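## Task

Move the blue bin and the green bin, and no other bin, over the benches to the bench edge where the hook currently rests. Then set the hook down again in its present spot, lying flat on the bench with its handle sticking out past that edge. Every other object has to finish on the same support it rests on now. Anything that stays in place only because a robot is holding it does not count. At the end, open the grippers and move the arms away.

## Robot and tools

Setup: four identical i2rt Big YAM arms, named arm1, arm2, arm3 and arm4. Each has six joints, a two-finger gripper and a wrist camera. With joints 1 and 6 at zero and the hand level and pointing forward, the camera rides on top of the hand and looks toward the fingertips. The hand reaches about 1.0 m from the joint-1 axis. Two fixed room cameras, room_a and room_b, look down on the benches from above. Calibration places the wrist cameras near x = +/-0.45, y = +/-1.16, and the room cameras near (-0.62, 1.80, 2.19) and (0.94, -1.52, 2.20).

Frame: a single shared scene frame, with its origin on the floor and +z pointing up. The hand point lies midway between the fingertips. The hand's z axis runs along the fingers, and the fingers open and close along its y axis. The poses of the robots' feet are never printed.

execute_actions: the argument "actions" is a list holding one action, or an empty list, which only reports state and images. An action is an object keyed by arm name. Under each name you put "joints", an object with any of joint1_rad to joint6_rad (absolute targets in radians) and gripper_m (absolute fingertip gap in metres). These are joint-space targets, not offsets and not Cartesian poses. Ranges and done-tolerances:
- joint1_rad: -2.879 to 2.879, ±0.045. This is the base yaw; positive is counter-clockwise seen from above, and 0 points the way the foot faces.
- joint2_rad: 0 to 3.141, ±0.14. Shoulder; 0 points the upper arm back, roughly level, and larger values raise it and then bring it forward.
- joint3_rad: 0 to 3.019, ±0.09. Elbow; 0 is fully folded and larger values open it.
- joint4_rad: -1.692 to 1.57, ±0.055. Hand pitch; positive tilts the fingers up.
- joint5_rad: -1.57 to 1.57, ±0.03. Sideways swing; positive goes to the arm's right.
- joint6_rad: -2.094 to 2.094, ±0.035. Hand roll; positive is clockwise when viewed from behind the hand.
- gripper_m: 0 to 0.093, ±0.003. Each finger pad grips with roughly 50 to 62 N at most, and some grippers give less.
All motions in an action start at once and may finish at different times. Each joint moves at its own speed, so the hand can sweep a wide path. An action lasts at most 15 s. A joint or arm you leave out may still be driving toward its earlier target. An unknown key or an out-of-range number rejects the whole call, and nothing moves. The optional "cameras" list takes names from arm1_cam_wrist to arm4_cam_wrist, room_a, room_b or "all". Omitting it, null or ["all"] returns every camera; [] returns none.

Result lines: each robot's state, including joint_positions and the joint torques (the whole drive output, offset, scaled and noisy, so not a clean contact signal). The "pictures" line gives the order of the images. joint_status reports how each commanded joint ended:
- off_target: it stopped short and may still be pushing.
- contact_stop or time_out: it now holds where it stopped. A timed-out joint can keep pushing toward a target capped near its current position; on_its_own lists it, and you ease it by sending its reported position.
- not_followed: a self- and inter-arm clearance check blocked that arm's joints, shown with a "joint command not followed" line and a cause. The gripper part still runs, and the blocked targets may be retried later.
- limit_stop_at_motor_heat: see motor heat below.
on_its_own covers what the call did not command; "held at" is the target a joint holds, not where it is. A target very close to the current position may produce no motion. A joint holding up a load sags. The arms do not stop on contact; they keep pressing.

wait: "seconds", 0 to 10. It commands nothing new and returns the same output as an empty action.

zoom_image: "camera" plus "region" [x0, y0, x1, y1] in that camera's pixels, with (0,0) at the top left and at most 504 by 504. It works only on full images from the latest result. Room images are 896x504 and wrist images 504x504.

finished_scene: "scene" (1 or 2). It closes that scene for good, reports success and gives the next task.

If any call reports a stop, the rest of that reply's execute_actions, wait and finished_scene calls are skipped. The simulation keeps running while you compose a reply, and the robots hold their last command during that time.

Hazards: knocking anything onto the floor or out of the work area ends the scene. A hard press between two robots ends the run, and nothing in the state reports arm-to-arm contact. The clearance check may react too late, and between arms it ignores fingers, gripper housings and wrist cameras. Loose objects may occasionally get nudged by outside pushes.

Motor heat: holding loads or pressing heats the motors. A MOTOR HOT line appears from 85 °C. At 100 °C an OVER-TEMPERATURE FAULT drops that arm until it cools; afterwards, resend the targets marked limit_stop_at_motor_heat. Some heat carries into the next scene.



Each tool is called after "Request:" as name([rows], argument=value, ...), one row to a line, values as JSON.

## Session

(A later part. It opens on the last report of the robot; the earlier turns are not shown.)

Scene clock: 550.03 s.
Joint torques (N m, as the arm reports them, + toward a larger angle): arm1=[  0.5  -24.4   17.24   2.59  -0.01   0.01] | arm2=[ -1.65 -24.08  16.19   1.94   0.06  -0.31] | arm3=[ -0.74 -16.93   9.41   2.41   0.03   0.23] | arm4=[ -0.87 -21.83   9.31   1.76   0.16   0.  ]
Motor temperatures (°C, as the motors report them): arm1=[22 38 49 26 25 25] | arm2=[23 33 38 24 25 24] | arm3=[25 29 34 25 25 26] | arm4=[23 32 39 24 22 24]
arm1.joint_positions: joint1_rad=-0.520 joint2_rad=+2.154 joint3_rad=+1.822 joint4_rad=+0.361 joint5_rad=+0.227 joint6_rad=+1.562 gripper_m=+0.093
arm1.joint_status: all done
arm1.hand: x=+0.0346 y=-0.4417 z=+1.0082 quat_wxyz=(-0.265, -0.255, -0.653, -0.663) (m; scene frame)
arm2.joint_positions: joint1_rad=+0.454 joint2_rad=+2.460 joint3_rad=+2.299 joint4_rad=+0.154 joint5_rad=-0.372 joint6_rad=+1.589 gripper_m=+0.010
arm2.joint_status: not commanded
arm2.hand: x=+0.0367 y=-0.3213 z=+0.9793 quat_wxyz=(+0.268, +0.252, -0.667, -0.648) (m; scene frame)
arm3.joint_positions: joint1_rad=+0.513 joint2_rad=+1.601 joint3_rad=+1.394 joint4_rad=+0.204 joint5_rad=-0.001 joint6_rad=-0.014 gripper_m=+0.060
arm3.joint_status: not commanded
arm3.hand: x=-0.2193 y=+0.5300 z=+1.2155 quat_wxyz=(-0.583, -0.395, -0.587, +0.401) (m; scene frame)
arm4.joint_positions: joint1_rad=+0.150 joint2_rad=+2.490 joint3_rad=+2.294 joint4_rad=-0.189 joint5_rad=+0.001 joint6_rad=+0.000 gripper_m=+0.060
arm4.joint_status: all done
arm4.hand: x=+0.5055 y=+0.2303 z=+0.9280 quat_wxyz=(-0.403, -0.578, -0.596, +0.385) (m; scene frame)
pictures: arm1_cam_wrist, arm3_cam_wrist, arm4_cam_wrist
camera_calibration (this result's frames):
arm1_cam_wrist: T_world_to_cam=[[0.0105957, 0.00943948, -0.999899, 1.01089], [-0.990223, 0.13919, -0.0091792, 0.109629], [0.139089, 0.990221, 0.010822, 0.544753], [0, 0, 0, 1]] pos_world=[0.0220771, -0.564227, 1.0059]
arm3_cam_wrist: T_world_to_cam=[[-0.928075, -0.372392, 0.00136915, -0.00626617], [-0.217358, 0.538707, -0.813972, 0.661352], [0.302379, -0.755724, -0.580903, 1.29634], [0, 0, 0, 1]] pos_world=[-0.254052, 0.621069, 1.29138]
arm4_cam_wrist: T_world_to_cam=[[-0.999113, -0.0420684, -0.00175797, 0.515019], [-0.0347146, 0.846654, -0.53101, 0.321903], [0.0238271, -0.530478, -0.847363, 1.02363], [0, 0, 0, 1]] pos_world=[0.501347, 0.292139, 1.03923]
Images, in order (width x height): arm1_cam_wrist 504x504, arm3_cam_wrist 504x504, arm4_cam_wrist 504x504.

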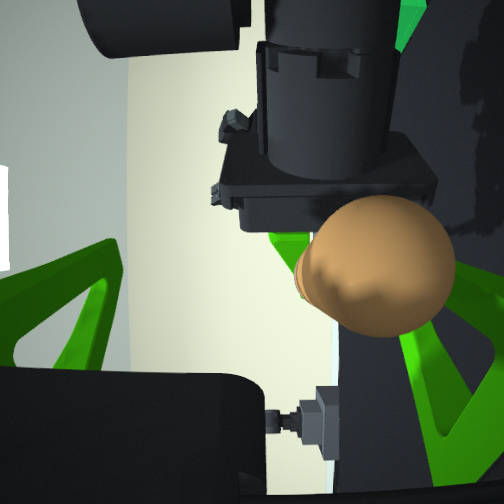

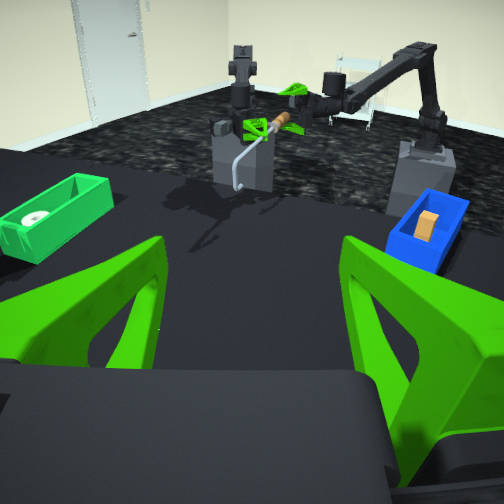

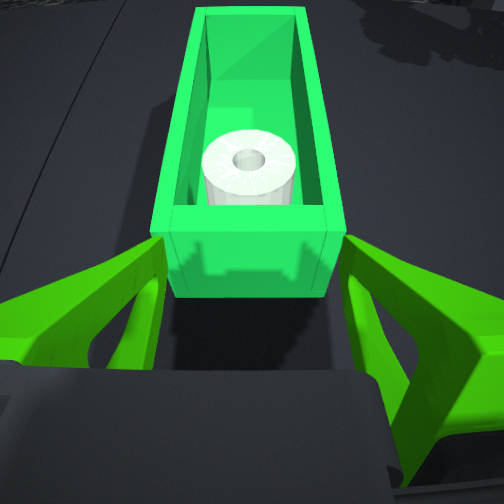

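Request:
execute_actions([
  {"arm2": {"joints": {"joint1_rad": -0.084, "joint3_rad": 2.765, "joint4_rad": 0.18, "joint5_rad": -0.896}}},
], cameras=[])

Request:
execute_actions([
  {"arm2": {"joints": {"joint2_rad": 2.70}}},
], cameras=["arm2_cam_wrist", "arm3_cam_wrist", "arm4_cam_wrist", "room_b", "room_a"])

Scene clock: 577.93 s.
Joint torques (N m, as the arm reports them, + toward a larger angle): arm1=[  0.84 -23.54  16.63   2.47  -0.13   0.01] | arm2=[ -2.11 -25.7   17.35   2.2    0.45  -0.23] | arm3=[ -0.73 -16.95   9.4    2.41   0.03   0.23] | arm4=[ -0.68 -22.08   9.25   1.7    0.09   0.02]
Motor temperatures (°C, as the motors report them): arm1=[22 39 49 26 25 25] | arm2=[23 34 40 24 25 24] | arm3=[25 29 35 25 25 26] | arm4=[23 32 37 24 22 24]
arm1.joint_positions: joint1_rad=-0.523 joint2_rad=+2.146 joint3_rad=+1.828 joint4_rad=+0.365 joint5_rad=+0.229 joint6_rad=+1.562 gripper_m=+0.093
arm1.joint_status: not commanded
arm1.hand: x=+0.0373 y=-0.4443 z=+1.0208 quat_wxyz=(-0.268, -0.256, -0.645, -0.669) (m; scene frame)
arm2.joint_positions: joint1_rad=-0.081 joint2_rad=+2.478 joint3_rad=+2.707 joint4_rad=+0.154 joint5_rad=-0.901 joint6_rad=+1.578 gripper_m=+0.010
arm2.joint_status: all done
arm2.hand: x=+0.4609 y=-0.2842 z=+1.1898 quat_wxyz=(+0.191, +0.318, -0.536, -0.759) (m; scene frame)
arm3.joint_positions: joint1_rad=+0.513 joint2_rad=+1.601 joint3_rad=+1.394 joint4_rad=+0.204 joint5_rad=-0.001 joint6_rad=-0.014 gripper_m=+0.060
arm3.joint_status: not commanded
arm3.hand: x=-0.2193 y=+0.5300 z=+1.2155 quat_wxyz=(-0.583, -0.395, -0.587, +0.401) (m; scene frame)
arm4.joint_positions: joint1_rad=+0.150 joint2_rad=+2.490 joint3_rad=+2.294 joint4_rad=-0.189 joint5_rad=+0.001 joint6_rad=+0.000 gripper_m=+0.060
arm4.joint_status: not commanded
arm4.hand: x=+0.5055 y=+0.2303 z=+0.9280 quat_wxyz=(-0.403, -0.578, -0.596, +0.385) (m; scene frame)
pictures: none
No camera images: the call's "cameras" was empty. Leave "cameras" out to get every camera's image.

Scene clock: 579.73 s.
Joint torques (N m, as the arm reports them, + toward a larger angle): arm1=[  0.89 -23.54  16.64   2.47  -0.13   0.01] | arm2=[ -2.6  -27.67  17.54   2.35   0.3   -0.2 ] | arm3=[ -0.64 -16.97   9.41   2.42   0.04   0.23] | arm4=[ -1.05 -21.76   9.53   1.97   0.15  -0.04]
Motor temperatures (°C, as the motors report them): arm1=[22 39 49 26 25 25] | arm2=[23 35 40 24 25 24] | arm3=[25 29 35 25 25 26] | arm4=[23 32 37 24 22 24]
arm1.joint_positions: joint1_rad=-0.523 joint2_rad=+2.146 joint3_rad=+1.828 joint4_rad=+0.365 joint5_rad=+0.229 joint6_rad=+1.562 gripper_m=+0.093
arm1.joint_status: not commanded
arm1.hand: x=+0.0373 y=-0.4443 z=+1.0208 quat_wxyz=(-0.268, -0.256, -0.645, -0.669) (m; scene frame)
arm2.joint_positions: joint1_rad=-0.081 joint2_rad=+2.726 joint3_rad=+2.709 joint4_rad=+0.156 joint5_rad=-0.900 joint6_rad=+1.577 gripper_m=+0.010
arm2.joint_status: all done
arm2.hand: x=+0.4692 y=-0.2327 z=+0.9633 quat_wxyz=(+0.237, +0.278, -0.620, -0.694) (m; scene frame)
arm3.joint_positions: joint1_rad=+0.513 joint2_rad=+1.601 joint3_rad=+1.394 joint4_rad=+0.204 joint5_rad=-0.001 joint6_rad=-0.014 gripper_m=+0.060
arm3.joint_status: not commanded
arm3.hand: x=-0.2193 y=+0.5300 z=+1.2155 quat_wxyz=(-0.583, -0.395, -0.587, +0.401) (m; scene frame)
arm4.joint_positions: joint1_rad=+0.150 joint2_rad=+2.490 joint3_rad=+2.294 joint4_rad=-0.189 joint5_rad=+0.001 joint6_rad=+0.000 gripper_m=+0.060
arm4.joint_status: not commanded
arm4.hand: x=+0.5055 y=+0.2303 z=+0.9280 quat_wxyz=(-0.403, -0.578, -0.596, +0.385) (m; scene frame)
pictures: arm2_cam_wrist, arm3_cam_wrist, arm4_cam_wrist, room_a, room_b
camera_calibration (this result's frames):
arm2_cam_wrist: T_world_to_cam=[[0.0111312, 0.106634, -0.994236, 0.98066], [-0.20147, -0.973668, -0.106684, -0.0242817], [-0.979432, 0.201496, 0.0106454, 0.618231], [0, 0, 0, 1]] pos_world=[0.589707, -0.252785, 0.965836]
arm3_cam_wrist: T_world_to_cam=[[-0.928075, -0.372392, 0.00136915, -0.00626617], [-0.217358, 0.538707, -0.813972, 0.661352], [0.302379, -0.755724, -0.580903, 1.29634], [0, 0, 0, 1]] pos_world=[-0.254052, 0.621069, 1.29138]
arm4_cam_wrist: T_world_to_cam=[[-0.999113, -0.0420684, -0.00175797, 0.515019], [-0.0347146, 0.846654, -0.53101, 0.321903], [0.0238271, -0.530478, -0.847363, 1.02363], [0, 0, 0, 1]] pos_world=[0.501347, 0.292139, 1.03923]
Images, in order (width x height): arm2_cam_wrist 504x504, arm3_cam_wrist 504x504, arm4_cam_wrist 504x504, room_a 896x504, room_b 896x504.

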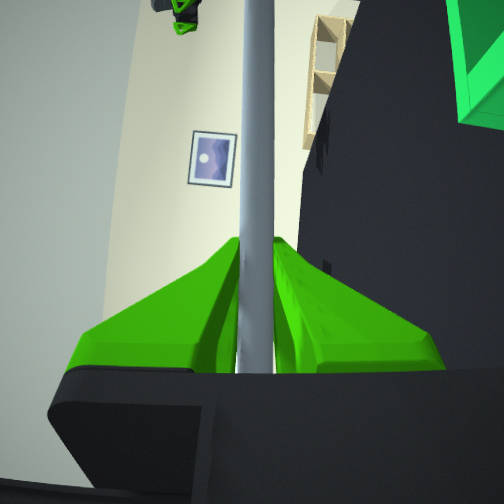

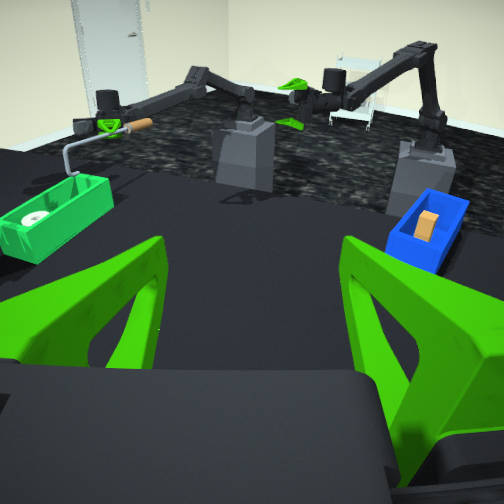

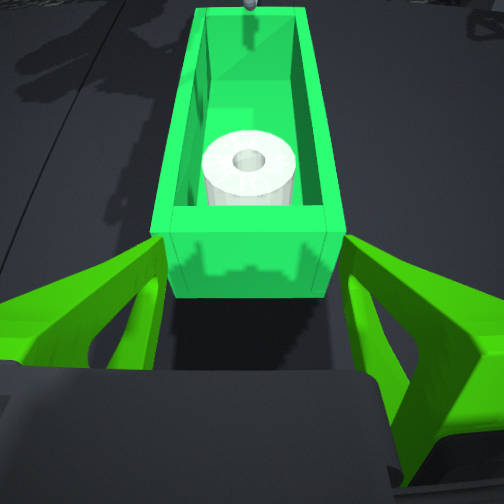

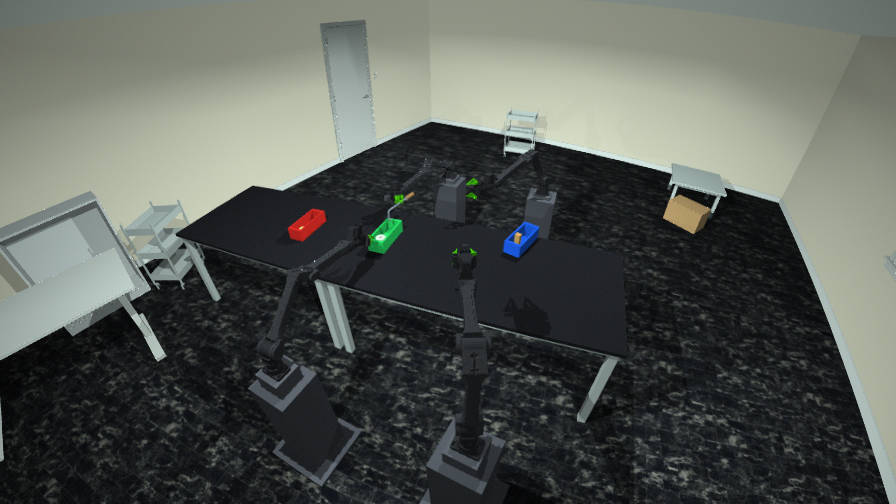

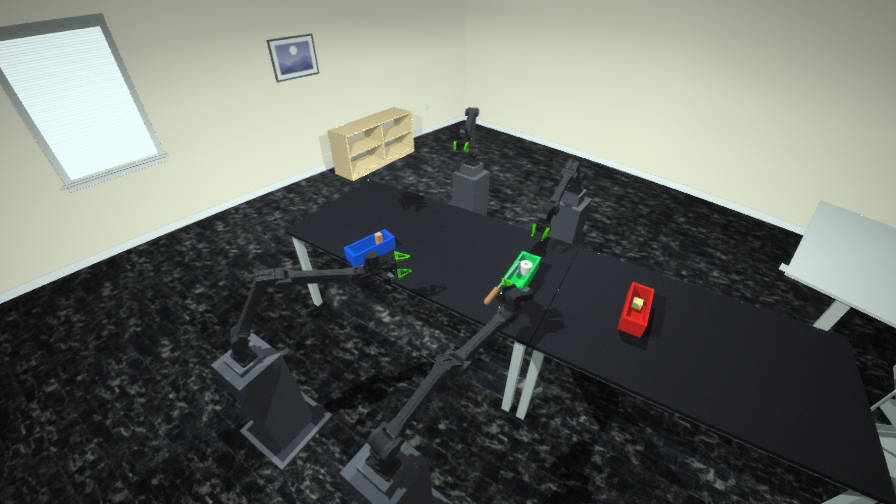

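Request:
execute_actions([
  {"arm2": {"joints": {"joint2_rad": 2.785}}, "arm4": {"joints": {"joint4_rad": 0.1}}},
], cameras=["arm3_cam_wrist", "arm4_cam_wrist"])

Scene clock: 583.97 s.
Joint torques (N m, as the arm reports them, + toward a larger angle): arm1=[  0.97 -23.47  16.61   2.45  -0.14   0.02] | arm2=[ -2.76 -27.92  17.37   2.31   0.25  -0.14] | arm3=[ -0.63 -16.95   9.43   2.42   0.03   0.23] | arm4=[ -1.03 -22.25   9.53   2.99   0.11   0.01]
Motor temperatures (°C, as the motors report them): arm1=[22 39 49 26 25 25] | arm2=[23 35 40 24 25 24] | arm3=[25 29 35 25 25 26] | arm4=[23 33 37 24 22 24]
arm1.joint_positions: joint1_rad=-0.523 joint2_rad=+2.146 joint3_rad=+1.828 joint4_rad=+0.365 joint5_rad=+0.229 joint6_rad=+1.562 gripper_m=+0.093
arm1.joint_status: not commanded
arm1.hand: x=+0.0373 y=-0.4443 z=+1.0208 quat_wxyz=(-0.268, -0.256, -0.645, -0.669) (m; scene frame)
arm2.joint_positions: joint1_rad=-0.081 joint2_rad=+2.819 joint3_rad=+2.709 joint4_rad=+0.158 joint5_rad=-0.900 joint6_rad=+1.570 gripper_m=+0.010
arm2.joint_status: all done
arm2.hand: x=+0.4701 y=-0.2279 z=+0.8764 quat_wxyz=(+0.251, +0.264, -0.648, -0.668) (m; scene frame)
arm3.joint_positions: joint1_rad=+0.513 joint2_rad=+1.601 joint3_rad=+1.394 joint4_rad=+0.204 joint5_rad=-0.001 joint6_rad=-0.014 gripper_m=+0.060
arm3.joint_status: not commanded
arm3.hand: x=-0.2193 y=+0.5300 z=+1.2155 quat_wxyz=(-0.583, -0.395, -0.587, +0.401) (m; scene frame)
arm4.joint_positions: joint1_rad=+0.150 joint2_rad=+2.490 joint3_rad=+2.294 joint4_rad=+0.075 joint5_rad=+0.001 joint6_rad=+0.000 gripper_m=+0.060
arm4.joint_status: all done
arm4.hand: x=+0.5057 y=+0.2137 z=+0.9908 quat_wxyz=(-0.478, -0.522, -0.538, +0.458) (m; scene frame)
pictures: arm3_cam_wrist, arm4_cam_wrist
camera_calibration (this result's frames):
arm3_cam_wrist: T_world_to_cam=[[-0.928075, -0.372392, 0.00136915, -0.00626617], [-0.217358, 0.538707, -0.813972, 0.661352], [0.302379, -0.755724, -0.580903, 1.29634], [0, 0, 0, 1]] pos_world=[-0.254052, 0.621069, 1.29138]
arm4_cam_wrist: T_world_to_cam=[[-0.999182, -0.040431, -0.000461155, 0.512979], [-0.0271104, 0.678363, -0.734227, 0.602717], [0.0299983, -0.733614, -0.678904, 0.941411], [0, 0, 0, 1]] pos_world=[0.500659, 0.302513, 1.0819]
Images, in order (width x height): arm3_cam_wrist 504x504, arm4_cam_wrist 504x504.

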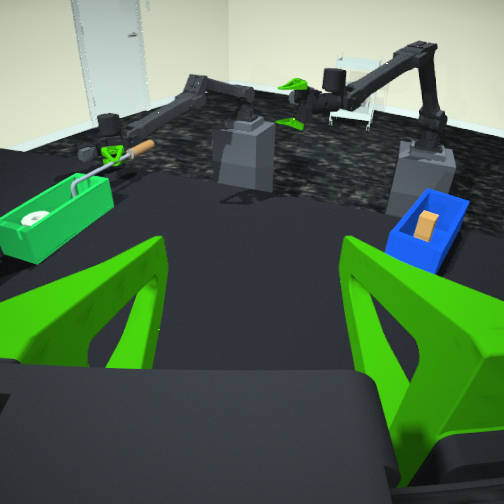

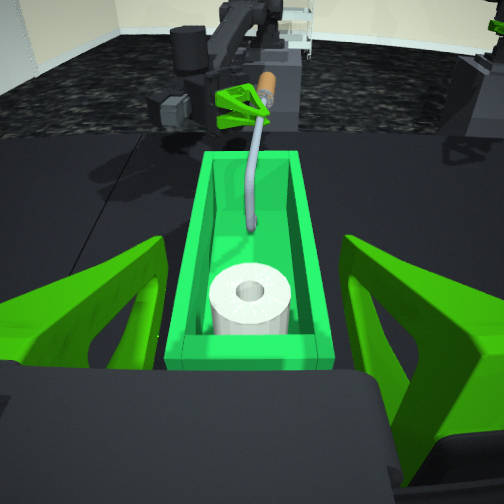

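Request:
execute_actions([
  {"arm2": {"joints": {"joint2_rad": 2.42, "joint3_rad": 2.385, "joint4_rad": -0.24}}},
], cameras=["arm3_cam_wrist", "arm4_cam_wrist"])

Scene clock: 611.57 s.
Joint torques (N m, as the arm reports them, + toward a larger angle): arm1=[  0.83 -23.61  16.63   2.47  -0.13   0.01] | arm2=[ -2.65 -24.18  13.85   1.44  -0.23  -0.08] | arm3=[ -0.71 -16.95   9.41   2.41   0.04   0.23] | arm4=[ -0.79 -22.63   9.47   3.13   0.09   0.  ]
Motor temperatures (°C, as the motors report them): arm1=[22 39 49 26 25 25] | arm2=[23 37 41 24 25 24] | arm3=[25 29 35 25 25 26] | arm4=[23 33 37 24 22 24]
arm1.joint_positions: joint1_rad=-0.523 joint2_rad=+2.146 joint3_rad=+1.828 joint4_rad=+0.365 joint5_rad=+0.229 joint6_rad=+1.562 gripper_m=+0.093
arm1.joint_status: not commanded
arm1.hand: x=+0.0373 y=-0.4443 z=+1.0208 quat_wxyz=(-0.268, -0.256, -0.645, -0.669) (m; scene frame)
arm2.joint_positions: joint1_rad=-0.081 joint2_rad=+2.428 joint3_rad=+2.368 joint4_rad=-0.240 joint5_rad=-0.891 joint6_rad=+1.565 gripper_m=+0.010
arm2.joint_status: all done
arm2.hand: x=+0.4627 y=-0.2811 z=+0.9752 quat_wxyz=(+0.305, +0.199, -0.747, -0.557) (m; scene frame)
arm3.joint_positions: joint1_rad=+0.513 joint2_rad=+1.601 joint3_rad=+1.394 joint4_rad=+0.204 joint5_rad=-0.001 joint6_rad=-0.014 gripper_m=+0.060
arm3.joint_status: not commanded
arm3.hand: x=-0.2193 y=+0.5300 z=+1.2155 quat_wxyz=(-0.583, -0.395, -0.587, +0.401) (m; scene frame)
arm4.joint_positions: joint1_rad=+0.150 joint2_rad=+2.490 joint3_rad=+2.294 joint4_rad=+0.075 joint5_rad=+0.001 joint6_rad=+0.000 gripper_m=+0.060
arm4.joint_status: not commanded
arm4.hand: x=+0.5057 y=+0.2137 z=+0.9908 quat_wxyz=(-0.478, -0.522, -0.538, +0.458) (m; scene frame)
pictures: arm3_cam_wrist, arm4_cam_wrist
camera_calibration (this result's frames):
arm3_cam_wrist: T_world_to_cam=[[-0.928075, -0.372392, 0.00136915, -0.00626617], [-0.217358, 0.538707, -0.813972, 0.661352], [0.302379, -0.755724, -0.580903, 1.29634], [0, 0, 0, 1]] pos_world=[-0.254052, 0.621069, 1.29138]
arm4_cam_wrist: T_world_to_cam=[[-0.999182, -0.040431, -0.000461155, 0.512979], [-0.0271104, 0.678363, -0.734227, 0.602717], [0.0299983, -0.733614, -0.678904, 0.941411], [0, 0, 0, 1]] pos_world=[0.500659, 0.302513, 1.0819]
Images, in order (width x height): arm3_cam_wrist 504x504, arm4_cam_wrist 504x504.

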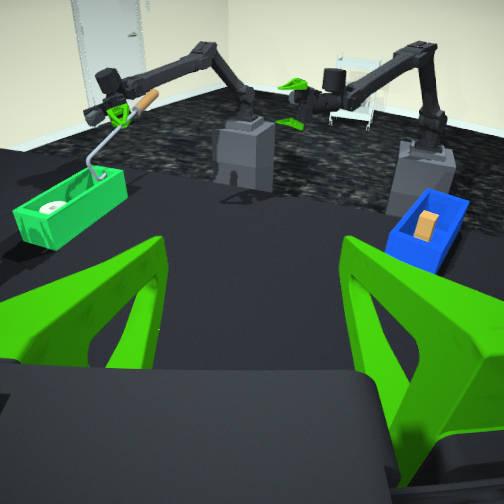

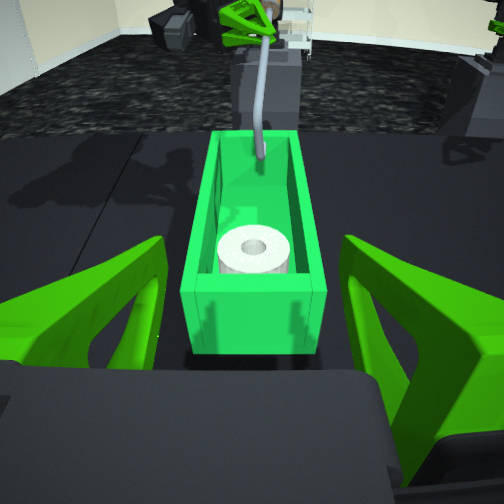

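Request:
execute_actions([
  {"arm2": {"joints": {"joint2_rad": 2.49, "joint4_rad": -0.12}}},
], cameras=["arm4_cam_wrist"])

Scene clock: 624.70 s.
Joint torques (N m, as the arm reports them, + toward a larger angle): arm1=[  0.88 -23.4   16.61   2.43  -0.12   0.02] | arm2=[ -2.23 -25.94  14.16   2.46  -0.08  -0.05] | arm3=[ -0.75 -16.96   9.4    2.42   0.04   0.23] | arm4=[ -0.89 -21.51   9.24   3.05   0.15   0.1 ]
Motor temperatures (°C, as the motors report them): arm1=[22 39 50 26 25 25] | arm2=[23 37 40 24 25 24] | arm3=[25 29 35 25 25 26] | arm4=[23 33 37 24 22 24]
arm1.joint_positions: joint1_rad=-0.523 joint2_rad=+2.146 joint3_rad=+1.828 joint4_rad=+0.365 joint5_rad=+0.229 joint6_rad=+1.562 gripper_m=+0.093
arm1.joint_status: not commanded
arm1.hand: x=+0.0373 y=-0.4443 z=+1.0208 quat_wxyz=(-0.268, -0.256, -0.645, -0.669) (m; scene frame)
arm2.joint_positions: joint1_rad=-0.081 joint2_rad=+2.511 joint3_rad=+2.363 joint4_rad=-0.146 joint5_rad=-0.896 joint6_rad=+1.559 gripper_m=+0.010
arm2.joint_status: all done
arm2.hand: x=+0.4639 y=-0.2706 z=+0.9149 quat_wxyz=(+0.304, +0.204, -0.744, -0.559) (m; scene frame)
arm3.joint_positions: joint1_rad=+0.513 joint2_rad=+1.601 joint3_rad=+1.394 joint4_rad=+0.204 joint5_rad=-0.001 joint6_rad=-0.014 gripper_m=+0.060
arm3.joint_status: not commanded
arm3.hand: x=-0.2193 y=+0.5300 z=+1.2155 quat_wxyz=(-0.583, -0.395, -0.587, +0.401) (m; scene frame)
arm4.joint_positions: joint1_rad=+0.150 joint2_rad=+2.490 joint3_rad=+2.294 joint4_rad=+0.075 joint5_rad=+0.001 joint6_rad=+0.000 gripper_m=+0.060
arm4.joint_status: not commanded
arm4.hand: x=+0.5057 y=+0.2137 z=+0.9908 quat_wxyz=(-0.478, -0.522, -0.538, +0.458) (m; scene frame)
pictures: arm4_cam_wrist
camera_calibration (this result's frames):
arm4_cam_wrist: T_world_to_cam=[[-0.999182, -0.040431, -0.000461155, 0.512979], [-0.0271104, 0.678363, -0.734227, 0.602717], [0.0299983, -0.733614, -0.678904, 0.941411], [0, 0, 0, 1]] pos_world=[0.500659, 0.302513, 1.0819]
Images, in order (width x height): arm4_cam_wrist 504x504.

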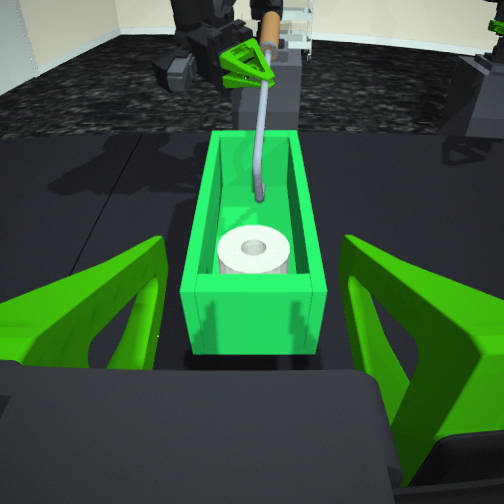

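Request:
execute_actions([
  {"arm2": {"joints": {"joint2_rad": 2.092, "joint3_rad": 1.972, "joint4_rad": -0.675}}, "arm4": {"joints": {"joint4_rad": 0.27}}},
], cameras=["arm4_cam_wrist", "arm3_cam_wrist", "room_b"])

Scene clock: 631.60 s.
Joint torques (N m, as the arm reports them, + toward a larger angle): arm1=[  0.83 -23.5   16.6    2.44  -0.13   0.  ] | arm2=[ -2.51 -20.88  13.19   0.89  -0.57  -0.04] | arm3=[ -0.62 -16.94   9.4    2.42   0.04   0.23] | arm4=[ -1.36 -22.26   9.33   3.14   0.06   0.05]
Motor temperatures (°C, as the motors report them): arm1=[22 39 50 26 25 25] | arm2=[23 37 40 24 25 24] | arm3=[25 29 35 25 25 26] | arm4=[23 33 37 24 22 24]
arm1.joint_positions: joint1_rad=-0.523 joint2_rad=+2.146 joint3_rad=+1.828 joint4_rad=+0.365 joint5_rad=+0.229 joint6_rad=+1.562 gripper_m=+0.093
arm1.joint_status: not commanded
arm1.hand: x=+0.0373 y=-0.4443 z=+1.0208 quat_wxyz=(-0.268, -0.256, -0.645, -0.669) (m; scene frame)
arm2.joint_positions: joint1_rad=-0.081 joint2_rad=+2.099 joint3_rad=+1.957 joint4_rad=-0.669 joint5_rad=-0.887 joint6_rad=+1.562 gripper_m=+0.010
arm2.joint_status: all done
arm2.hand: x=+0.4428 y=-0.4125 z=+0.9635 quat_wxyz=(+0.371, +0.095, -0.850, -0.360) (m; scene frame)
arm3.joint_positions: joint1_rad=+0.513 joint2_rad=+1.601 joint3_rad=+1.394 joint4_rad=+0.204 joint5_rad=-0.001 joint6_rad=-0.014 gripper_m=+0.060
arm3.joint_status: not commanded
arm3.hand: x=-0.2193 y=+0.5300 z=+1.2155 quat_wxyz=(-0.583, -0.395, -0.587, +0.401) (m; scene frame)
arm4.joint_positions: joint1_rad=+0.150 joint2_rad=+2.490 joint3_rad=+2.294 joint4_rad=+0.246 joint5_rad=+0.001 joint6_rad=+0.000 gripper_m=+0.060
arm4.joint_status: all done
arm4.hand: x=+0.5054 y=+0.2120 z=+1.0325 quat_wxyz=(-0.522, -0.482, -0.495, +0.500) (m; scene frame)
pictures: arm3_cam_wrist, arm4_cam_wrist, room_b
camera_calibration (this result's frames):
arm3_cam_wrist: T_world_to_cam=[[-0.928075, -0.372392, 0.00136915, -0.00626617], [-0.217358, 0.538707, -0.813972, 0.661352], [0.302379, -0.755724, -0.580903, 1.29634], [0, 0, 0, 1]] pos_world=[-0.254052, 0.621069, 1.29138]
arm4_cam_wrist: T_world_to_cam=[[-0.999231, -0.0392216, 0.000126425, 0.51185], [-0.0214734, 0.544365, -0.838574, 0.767817], [0.0328214, -0.837931, -0.544788, 0.85073], [0, 0, 0, 1]] pos_world=[0.500022, 0.314956, 1.10727]
Images, in order (width x height): arm3_cam_wrist 504x504, arm4_cam_wrist 504x504, room_b 896x504.

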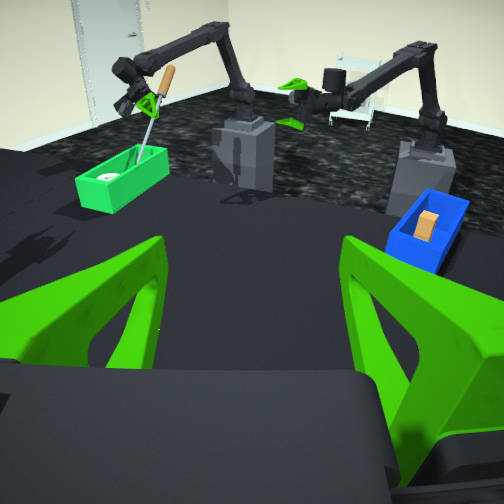

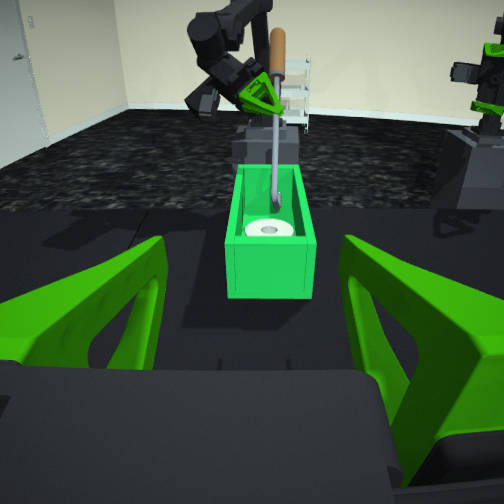

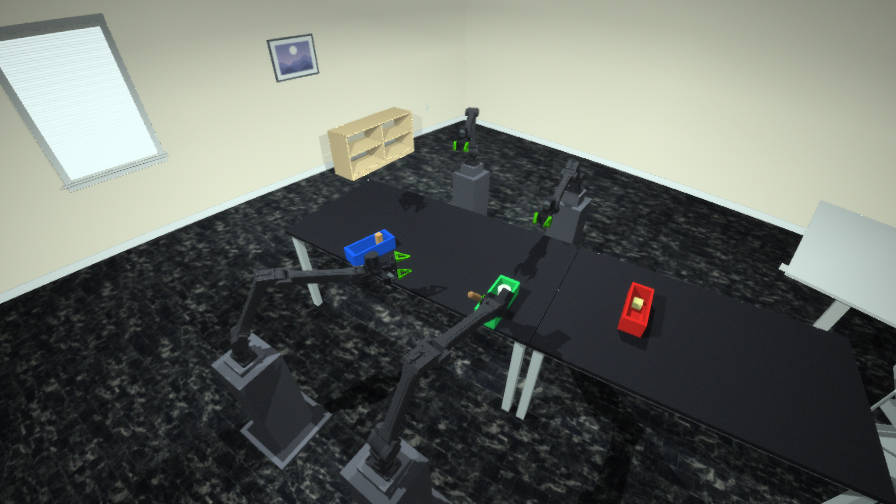

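Request:
execute_actions([
  {"arm2": {"joints": {"joint3_rad": 2.355, "joint4_rad": 0.19}}, "arm4": {"joints": {"joint2_rad": 1.6, "joint3_rad": 1.4, "joint4_rad": 0.0}}},
], cameras=[])

Request:
execute_actions([
  {"arm2": {"joints": {"joint1_rad": 0.35, "joint2_rad": 2.395, "joint5_rad": -0.372}}},
], cameras=["arm1_cam_wrist", "arm2_cam_wrist", "arm3_cam_wrist", "arm4_cam_wrist", "room_b"])

Scene clock: 657.40 s.
Joint torques (N m, as the arm reports them, + toward a larger angle): arm1=[  0.86 -23.56  16.6    2.48  -0.13   0.01] | arm2=[ -2.22 -21.82  16.63   2.7    0.23  -0.12] | arm3=[ -0.69 -16.96   9.42   2.41   0.04   0.23] | arm4=[ -1.45 -12.06   9.45   1.78   0.13  -0.02]
Motor temperatures (°C, as the motors report them): arm1=[22 40 50 26 25 25] | arm2=[23 36 39 24 26 24] | arm3=[25 29 35 25 25 26] | arm4=[23 33 37 24 22 24]
arm1.joint_positions: joint1_rad=-0.523 joint2_rad=+2.146 joint3_rad=+1.828 joint4_rad=+0.365 joint5_rad=+0.229 joint6_rad=+1.562 gripper_m=+0.093
arm1.joint_status: not commanded
arm1.hand: x=+0.0373 y=-0.4443 z=+1.0208 quat_wxyz=(-0.268, -0.256, -0.645, -0.669) (m; scene frame)
arm2.joint_positions: joint1_rad=-0.081 joint2_rad=+2.104 joint3_rad=+2.305 joint4_rad=+0.150 joint5_rad=-0.896 joint6_rad=+1.569 gripper_m=+0.010
arm2.joint_status: all done
arm2.hand: x=+0.4487 y=-0.3662 z=+1.2873 quat_wxyz=(+0.192, +0.313, -0.547, -0.753) (m; scene frame)
arm3.joint_positions: joint1_rad=+0.513 joint2_rad=+1.601 joint3_rad=+1.394 joint4_rad=+0.204 joint5_rad=-0.001 joint6_rad=-0.014 gripper_m=+0.060
arm3.joint_status: not commanded
arm3.hand: x=-0.2193 y=+0.5300 z=+1.2155 quat_wxyz=(-0.583, -0.395, -0.587, +0.401) (m; scene frame)
arm4.joint_positions: joint1_rad=+0.150 joint2_rad=+1.594 joint3_rad=+1.396 joint4_rad=+0.009 joint5_rad=+0.001 joint6_rad=+0.000 gripper_m=+0.060
arm4.joint_status: all done
arm4.hand: x=+0.4946 y=+0.4810 z=+1.1756 quat_wxyz=(-0.459, -0.538, -0.554, +0.440) (m; scene frame)
pictures: none
No camera images: the call's "cameras" was empty. Leave "cameras" out to get every camera's image.

Scene clock: 660.17 s.
Joint torques (N m, as the arm reports them, + toward a larger angle): arm1=[  0.85 -22.66  15.77   2.16  -0.14   0.01] | arm2=[ -1.84 -25.19  18.58   2.97   0.06  -0.13] | arm3=[ -0.69 -16.86   9.38   2.42   0.03   0.24] | arm4=[ -2.19 -12.5    9.21   1.8    0.11   0.09]
Motor temperatures (°C, as the motors report them): arm1=[22 40 50 26 25 25] | arm2=[23 37 39 24 26 24] | arm3=[25 29 35 25 25 26] | arm4=[23 33 37 24 22 24]
arm1.joint_positions: joint1_rad=-0.523 joint2_rad=+2.130 joint3_rad=+1.838 joint4_rad=+0.372 joint5_rad=+0.229 joint6_rad=+1.562 gripper_m=+0.093
arm1.joint_status: not commanded
arm1.hand: x=+0.0364 y=-0.4459 z=+1.0418 quat_wxyz=(-0.269, -0.254, -0.633, -0.680) (m; scene frame)
arm2.joint_positions: joint1_rad=+0.352 joint2_rad=+2.421 joint3_rad=+2.289 joint4_rad=+0.154 joint5_rad=-0.371 joint6_rad=+1.567 gripper_m=+0.010
arm2.joint_status: all done
arm2.hand: x=+0.1299 y=-0.2885 z=+1.0088 quat_wxyz=(+0.226, +0.226, -0.667, -0.673) (m; scene frame)
arm3.joint_positions: joint1_rad=+0.513 joint2_rad=+1.601 joint3_rad=+1.394 joint4_rad=+0.204 joint5_rad=-0.001 joint6_rad=-0.014 gripper_m=+0.060
arm3.joint_status: not commanded
arm3.hand: x=-0.2193 y=+0.5300 z=+1.2155 quat_wxyz=(-0.583, -0.395, -0.587, +0.401) (m; scene frame)
arm4.joint_positions: joint1_rad=+0.150 joint2_rad=+1.594 joint3_rad=+1.396 joint4_rad=+0.009 joint5_rad=+0.001 joint6_rad=+0.000 gripper_m=+0.060
arm4.joint_status: not commanded
arm4.hand: x=+0.4946 y=+0.4810 z=+1.1756 quat_wxyz=(-0.459, -0.538, -0.554, +0.440) (m; scene frame)
pictures: arm1_cam_wrist, arm2_cam_wrist, arm3_cam_wrist, arm4_cam_wrist, room_b
camera_calibration (this result's frames):
arm1_cam_wrist: T_world_to_cam=[[0.0368132, 0.0541482, -0.997854, 1.0614], [-0.988887, 0.145896, -0.0285654, 0.135442], [0.144036, 0.987817, 0.0589174, 0.496906], [0, 0, 0, 1]] pos_world=[0.023291, -0.568086, 1.03371]
arm2_cam_wrist: T_world_to_cam=[[-0.00915826, -0.00265013, -0.999955, 1.01251], [-0.2956, -0.955297, 0.00523909, -0.23756], [-0.955268, 0.295635, 0.00796548, 0.323321], [0, 0, 0, 1]] pos_world=[0.247908, -0.319843, 1.01114]
arm3_cam_wrist: T_world_to_cam=[[-0.928075, -0.372392, 0.00136915, -0.00626617], [-0.217358, 0.538707, -0.813972, 0.661352], [0.302379, -0.755724, -0.580903, 1.29634], [0, 0, 0, 1]] pos_world=[-0.254052, 0.621069, 1.29138]
arm4_cam_wrist: T_world_to_cam=[[-0.999163, -0.0408878, -0.000755086, 0.513362], [-0.0292357, 0.727092, -0.685918, 0.477594], [0.0285947, -0.685322, -0.727679, 1.29812], [0, 0, 0, 1]] pos_world=[0.489776, 0.563364, 1.27259]
Images, in order (width x height): arm1_cam_wrist 504x504, arm2_cam_wrist 504x504, arm3_cam_wrist 504x504, arm4_cam_wrist 504x504, room_b 896x504.

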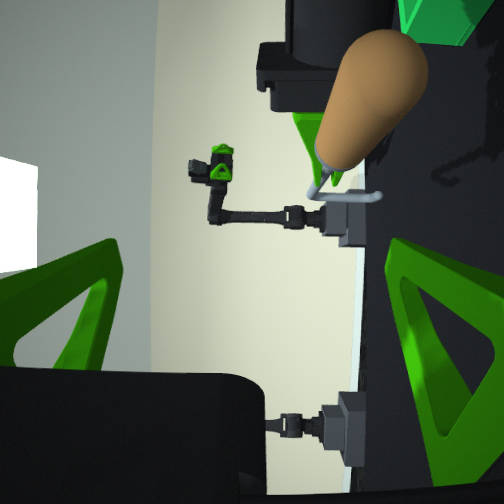

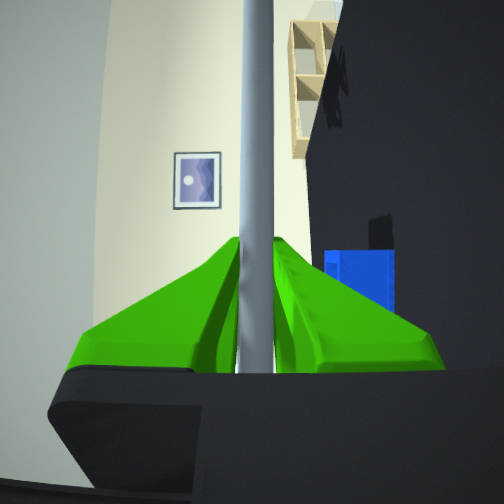

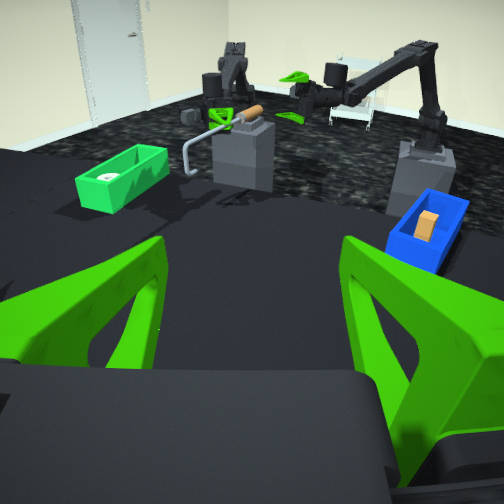

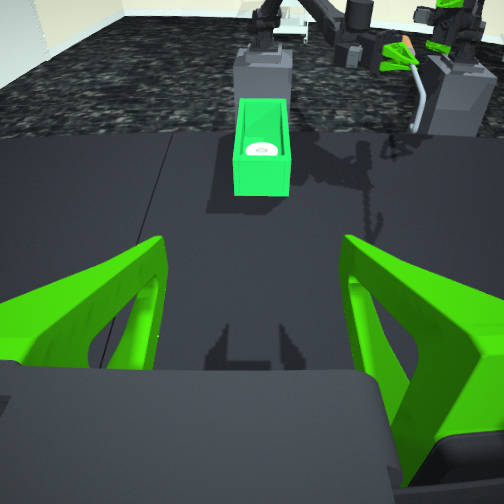

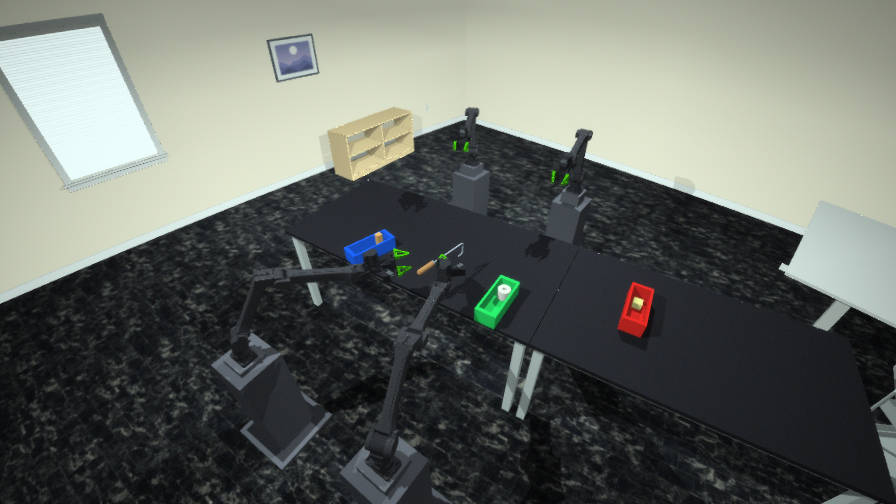

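Request:
execute_actions([
  {"arm2": {"joints": {"joint1_rad": 0.45}}, "arm1": {"joints": {"joint2_rad": 2.185}}},
], cameras=["arm1_cam_wrist", "arm3_cam_wrist"])

Scene clock: 667.53 s.
Joint torques (N m, as the arm reports them, + toward a larger angle): arm1=[  1.06 -19.54  15.72   2.18  -0.18   0.01] | arm2=[ -2.13 -25.78  18.53   3.05   0.13  -0.12] | arm3=[ -0.67 -16.93   9.41   2.42   0.04   0.23] | arm4=[ -1.27 -11.77   9.26   2.1    0.1    0.06]
Motor temperatures (°C, as the motors report them): arm1=[22 40 50 26 25 25] | arm2=[23 38 41 24 26 24] | arm3=[25 29 35 25 25 26] | arm4=[23 32 37 24 22 24]
arm1.joint_positions: joint1_rad=-0.523 joint2_rad=+2.173 joint3_rad=+1.838 joint4_rad=+0.372 joint5_rad=+0.230 joint6_rad=+1.562 gripper_m=+0.093
arm1.joint_status: all done
arm1.hand: x=+0.0402 y=-0.4399 z=+1.0046 quat_wxyz=(-0.268, -0.257, -0.649, -0.665) (m; scene frame)
arm2.joint_positions: joint1_rad=+0.446 joint2_rad=+2.421 joint3_rad=+2.289 joint4_rad=+0.154 joint5_rad=-0.374 joint6_rad=+1.567 gripper_m=+0.010
arm2.joint_status: all done
arm2.hand: x=+0.0460 y=-0.3232 z=+1.0093 quat_wxyz=(+0.259, +0.257, -0.655, -0.662) (m; scene frame)
arm3.joint_positions: joint1_rad=+0.513 joint2_rad=+1.601 joint3_rad=+1.394 joint4_rad=+0.204 joint5_rad=-0.001 joint6_rad=-0.014 gripper_m=+0.060
arm3.joint_status: not commanded
arm3.hand: x=-0.2193 y=+0.5300 z=+1.2155 quat_wxyz=(-0.583, -0.395, -0.587, +0.401) (m; scene frame)
arm4.joint_positions: joint1_rad=+0.150 joint2_rad=+1.594 joint3_rad=+1.396 joint4_rad=+0.009 joint5_rad=+0.001 joint6_rad=+0.000 gripper_m=+0.060
arm4.joint_status: not commanded
arm4.hand: x=+0.4946 y=+0.4810 z=+1.1756 quat_wxyz=(-0.459, -0.538, -0.554, +0.440) (m; scene frame)
pictures: arm1_cam_wrist, arm3_cam_wrist
camera_calibration (this result's frames):
arm1_cam_wrist: T_world_to_cam=[[0.0152765, 0.0172986, -0.999734, 1.01036], [-0.989143, 0.146417, -0.0125811, 0.121498], [0.14616, 0.989072, 0.0193475, 0.532891], [0, 0, 0, 1]] pos_world=[0.0268569, -0.562335, 1.00131]
arm3_cam_wrist: T_world_to_cam=[[-0.928075, -0.372392, 0.00136915, -0.00626617], [-0.217358, 0.538707, -0.813972, 0.661352], [0.302379, -0.755724, -0.580903, 1.29634], [0, 0, 0, 1]] pos_world=[-0.254052, 0.621069, 1.29138]
Images, in order (width x height): arm1_cam_wrist 504x504, arm3_cam_wrist 504x504.

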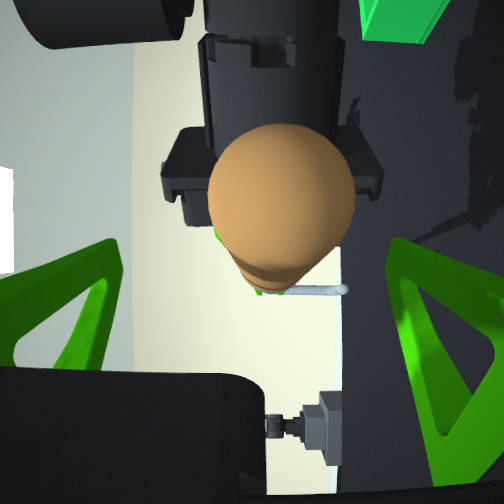

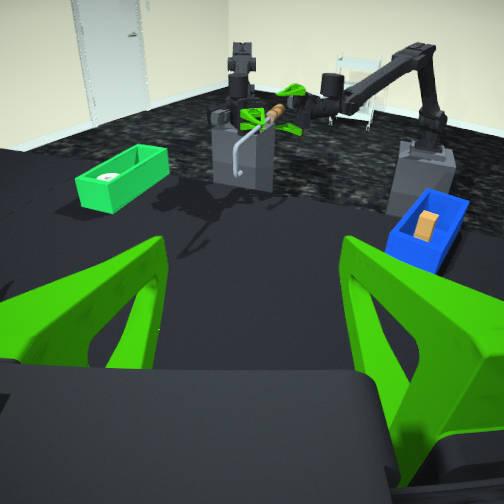

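Request:
execute_actions([
  {"arm2": {"joints": {"joint1_rad": 0.463}}, "arm1": {"joints": {"gripper_m": 0.0}}},
], cameras=["arm1_cam_wrist", "arm3_cam_wrist"])

Scene clock: 676.53 s.
Joint torques (N m, as the arm reports them, + toward a larger angle): arm1=[  0.56 -20.38  15.52   2.21  -0.14  -0.04] | arm2=[ -0.88 -25.63  18.46   2.91   0.01  -0.24] | arm3=[ -0.67 -16.95   9.41   2.41   0.04   0.23] | arm4=[ -1.12 -12.73   9.02   1.79   0.13   0.05]
Motor temperatures (°C, as the motors report them): arm1=[22 39 50 26 25 25] | arm2=[23 38 42 24 25 24] | arm3=[25 29 35 25 25 26] | arm4=[23 32 37 24 22 24]
arm1.joint_positions: joint1_rad=-0.524 joint2_rad=+2.176 joint3_rad=+1.838 joint4_rad=+0.372 joint5_rad=+0.230 joint6_rad=+1.567 gripper_m=+0.029
arm1.joint_status: gripper_m off_target (ended at +0.029, target +0.000)
arm1.hand: x=+0.0410 y=-0.4398 z=+1.0013 quat_wxyz=(-0.266, -0.259, -0.649, -0.664) (m; scene frame)
arm2.joint_positions: joint1_rad=+0.451 joint2_rad=+2.421 joint3_rad=+2.290 joint4_rad=+0.155 joint5_rad=-0.370 joint6_rad=+1.577 gripper_m=+0.010
arm2.joint_status: all done
arm2.hand: x=+0.0422 y=-0.3248 z=+1.0110 quat_wxyz=(+0.262, +0.254, -0.655, -0.662) (m; scene frame)
arm3.joint_positions: joint1_rad=+0.513 joint2_rad=+1.601 joint3_rad=+1.394 joint4_rad=+0.204 joint5_rad=-0.001 joint6_rad=-0.014 gripper_m=+0.060
arm3.joint_status: not commanded
arm3.hand: x=-0.2193 y=+0.5300 z=+1.2155 quat_wxyz=(-0.583, -0.395, -0.587, +0.401) (m; scene frame)
arm4.joint_positions: joint1_rad=+0.150 joint2_rad=+1.594 joint3_rad=+1.396 joint4_rad=+0.009 joint5_rad=+0.001 joint6_rad=+0.000 gripper_m=+0.060
arm4.joint_status: not commanded
arm4.hand: x=+0.4946 y=+0.4810 z=+1.1756 quat_wxyz=(-0.459, -0.538, -0.554, +0.440) (m; scene frame)
pictures: arm1_cam_wrist, arm3_cam_wrist
camera_calibration (this result's frames):
arm1_cam_wrist: T_world_to_cam=[[0.00950025, 0.0176712, -0.999799, 1.00748], [-0.989161, 0.146677, -0.00680668, 0.116577], [0.146528, 0.989027, 0.0188731, 0.533128], [0, 0, 0, 1]] pos_world=[0.0276244, -0.56218, 0.998011]
arm3_cam_wrist: T_world_to_cam=[[-0.928075, -0.372392, 0.00136915, -0.00626617], [-0.217358, 0.538707, -0.813972, 0.661352], [0.302379, -0.755724, -0.580903, 1.29634], [0, 0, 0, 1]] pos_world=[-0.254052, 0.621069, 1.29138]
Images, in order (width x height): arm1_cam_wrist 504x504, arm3_cam_wrist 504x504.

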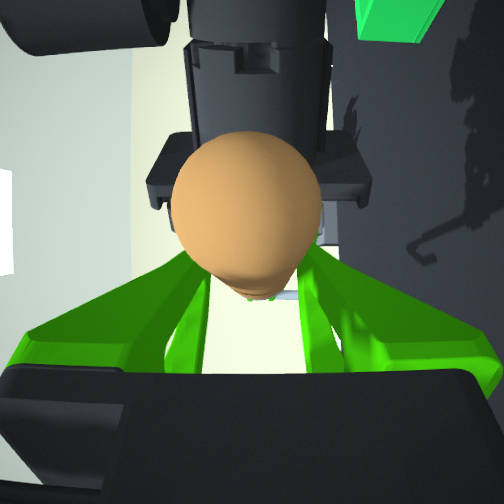

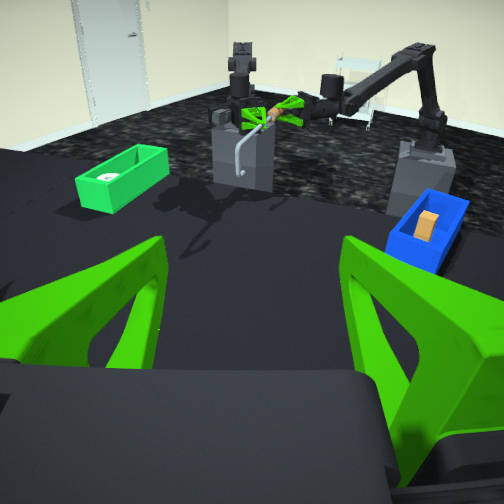

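Request:
execute_actions([
  {"arm2": {"joints": {"joint1_rad": 0.445, "gripper_m": 0.093}}, "arm1": {"joints": {"joint2_rad": 2.125}}},
], cameras=["arm1_cam_wrist", "arm2_cam_wrist"])

Scene clock: 680.50 s.
Joint torques (N m, as the arm reports them, + toward a larger angle): arm1=[  0.75 -25.21  15.71   2.68  -0.15   0.15] | arm2=[ -2.34 -23.91  17.23   2.44   0.02  -0.21] | arm3=[ -0.74 -16.96   9.39   2.41   0.04   0.23] | arm4=[ -0.99 -11.84   9.46   1.91   0.13   0.06]
Motor temperatures (°C, as the motors report them): arm1=[22 39 50 26 25 25] | arm2=[23 38 43 24 25 24] | arm3=[25 29 35 25 25 26] | arm4=[23 32 37 24 22 24]
arm1.joint_positions: joint1_rad=-0.524 joint2_rad=+2.175 joint3_rad=+1.838 joint4_rad=+0.361 joint5_rad=+0.230 joint6_rad=+1.547 gripper_m=+0.029
arm1.joint_status: all done
arm1.hand: x=+0.0409 y=-0.4398 z=+0.9995 quat_wxyz=(-0.272, -0.252, -0.655, -0.658) (m; scene frame)
arm2.joint_positions: joint1_rad=+0.450 joint2_rad=+2.401 joint3_rad=+2.304 joint4_rad=+0.169 joint5_rad=-0.370 joint6_rad=+1.576 gripper_m=+0.093
arm2.joint_status: all done
arm2.hand: x=+0.0440 y=-0.3269 z=+1.0419 quat_wxyz=(+0.262, +0.254, -0.638, -0.678) (m; scene frame)
arm3.joint_positions: joint1_rad=+0.513 joint2_rad=+1.601 joint3_rad=+1.394 joint4_rad=+0.204 joint5_rad=-0.001 joint6_rad=-0.014 gripper_m=+0.060
arm3.joint_status: not commanded
arm3.hand: x=-0.2193 y=+0.5300 z=+1.2155 quat_wxyz=(-0.583, -0.395, -0.587, +0.401) (m; scene frame)
arm4.joint_positions: joint1_rad=+0.150 joint2_rad=+1.594 joint3_rad=+1.396 joint4_rad=+0.009 joint5_rad=+0.001 joint6_rad=+0.000 gripper_m=+0.060
arm4.joint_status: not commanded
arm4.hand: x=+0.4946 y=+0.4810 z=+1.1756 quat_wxyz=(-0.459, -0.538, -0.554, +0.440) (m; scene frame)
pictures: arm1_cam_wrist, arm2_cam_wrist
camera_calibration (this result's frames):
arm1_cam_wrist: T_world_to_cam=[[0.0189596, -0.00513774, -0.999807, 0.995312], [-0.989032, 0.146405, -0.0195076, 0.129043], [0.146477, 0.989211, -0.00230562, 0.554485], [0, 0, 0, 1]] pos_world=[0.027538, -0.562282, 0.998916]
arm2_cam_wrist: T_world_to_cam=[[-0.0360016, 0.0375299, -0.998647, 1.05765], [-0.202458, -0.978847, -0.0294871, -0.275397], [-0.978629, 0.201123, 0.0428383, 0.186224], [0, 0, 0, 1]] pos_world=[0.164565, -0.346719, 1.04012]
Images, in order (width x height): arm1_cam_wrist 504x504, arm2_cam_wrist 504x504.

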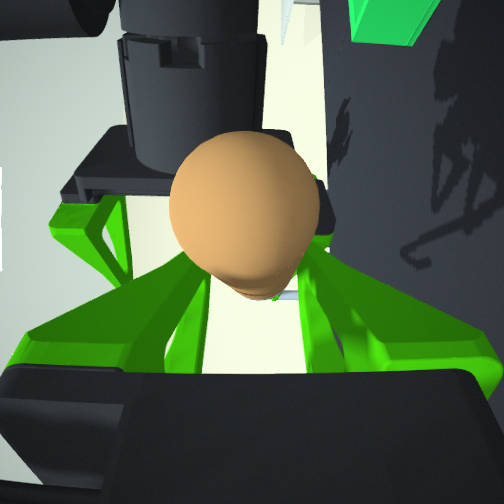

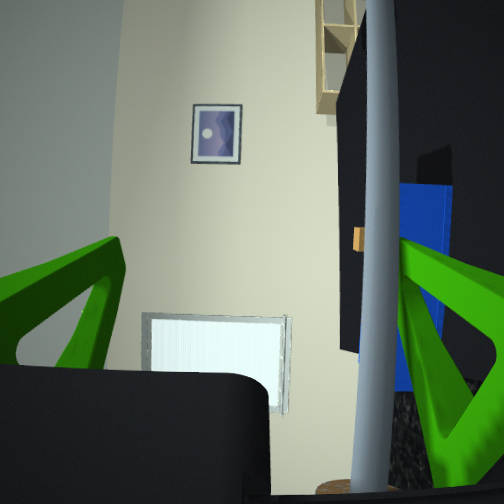

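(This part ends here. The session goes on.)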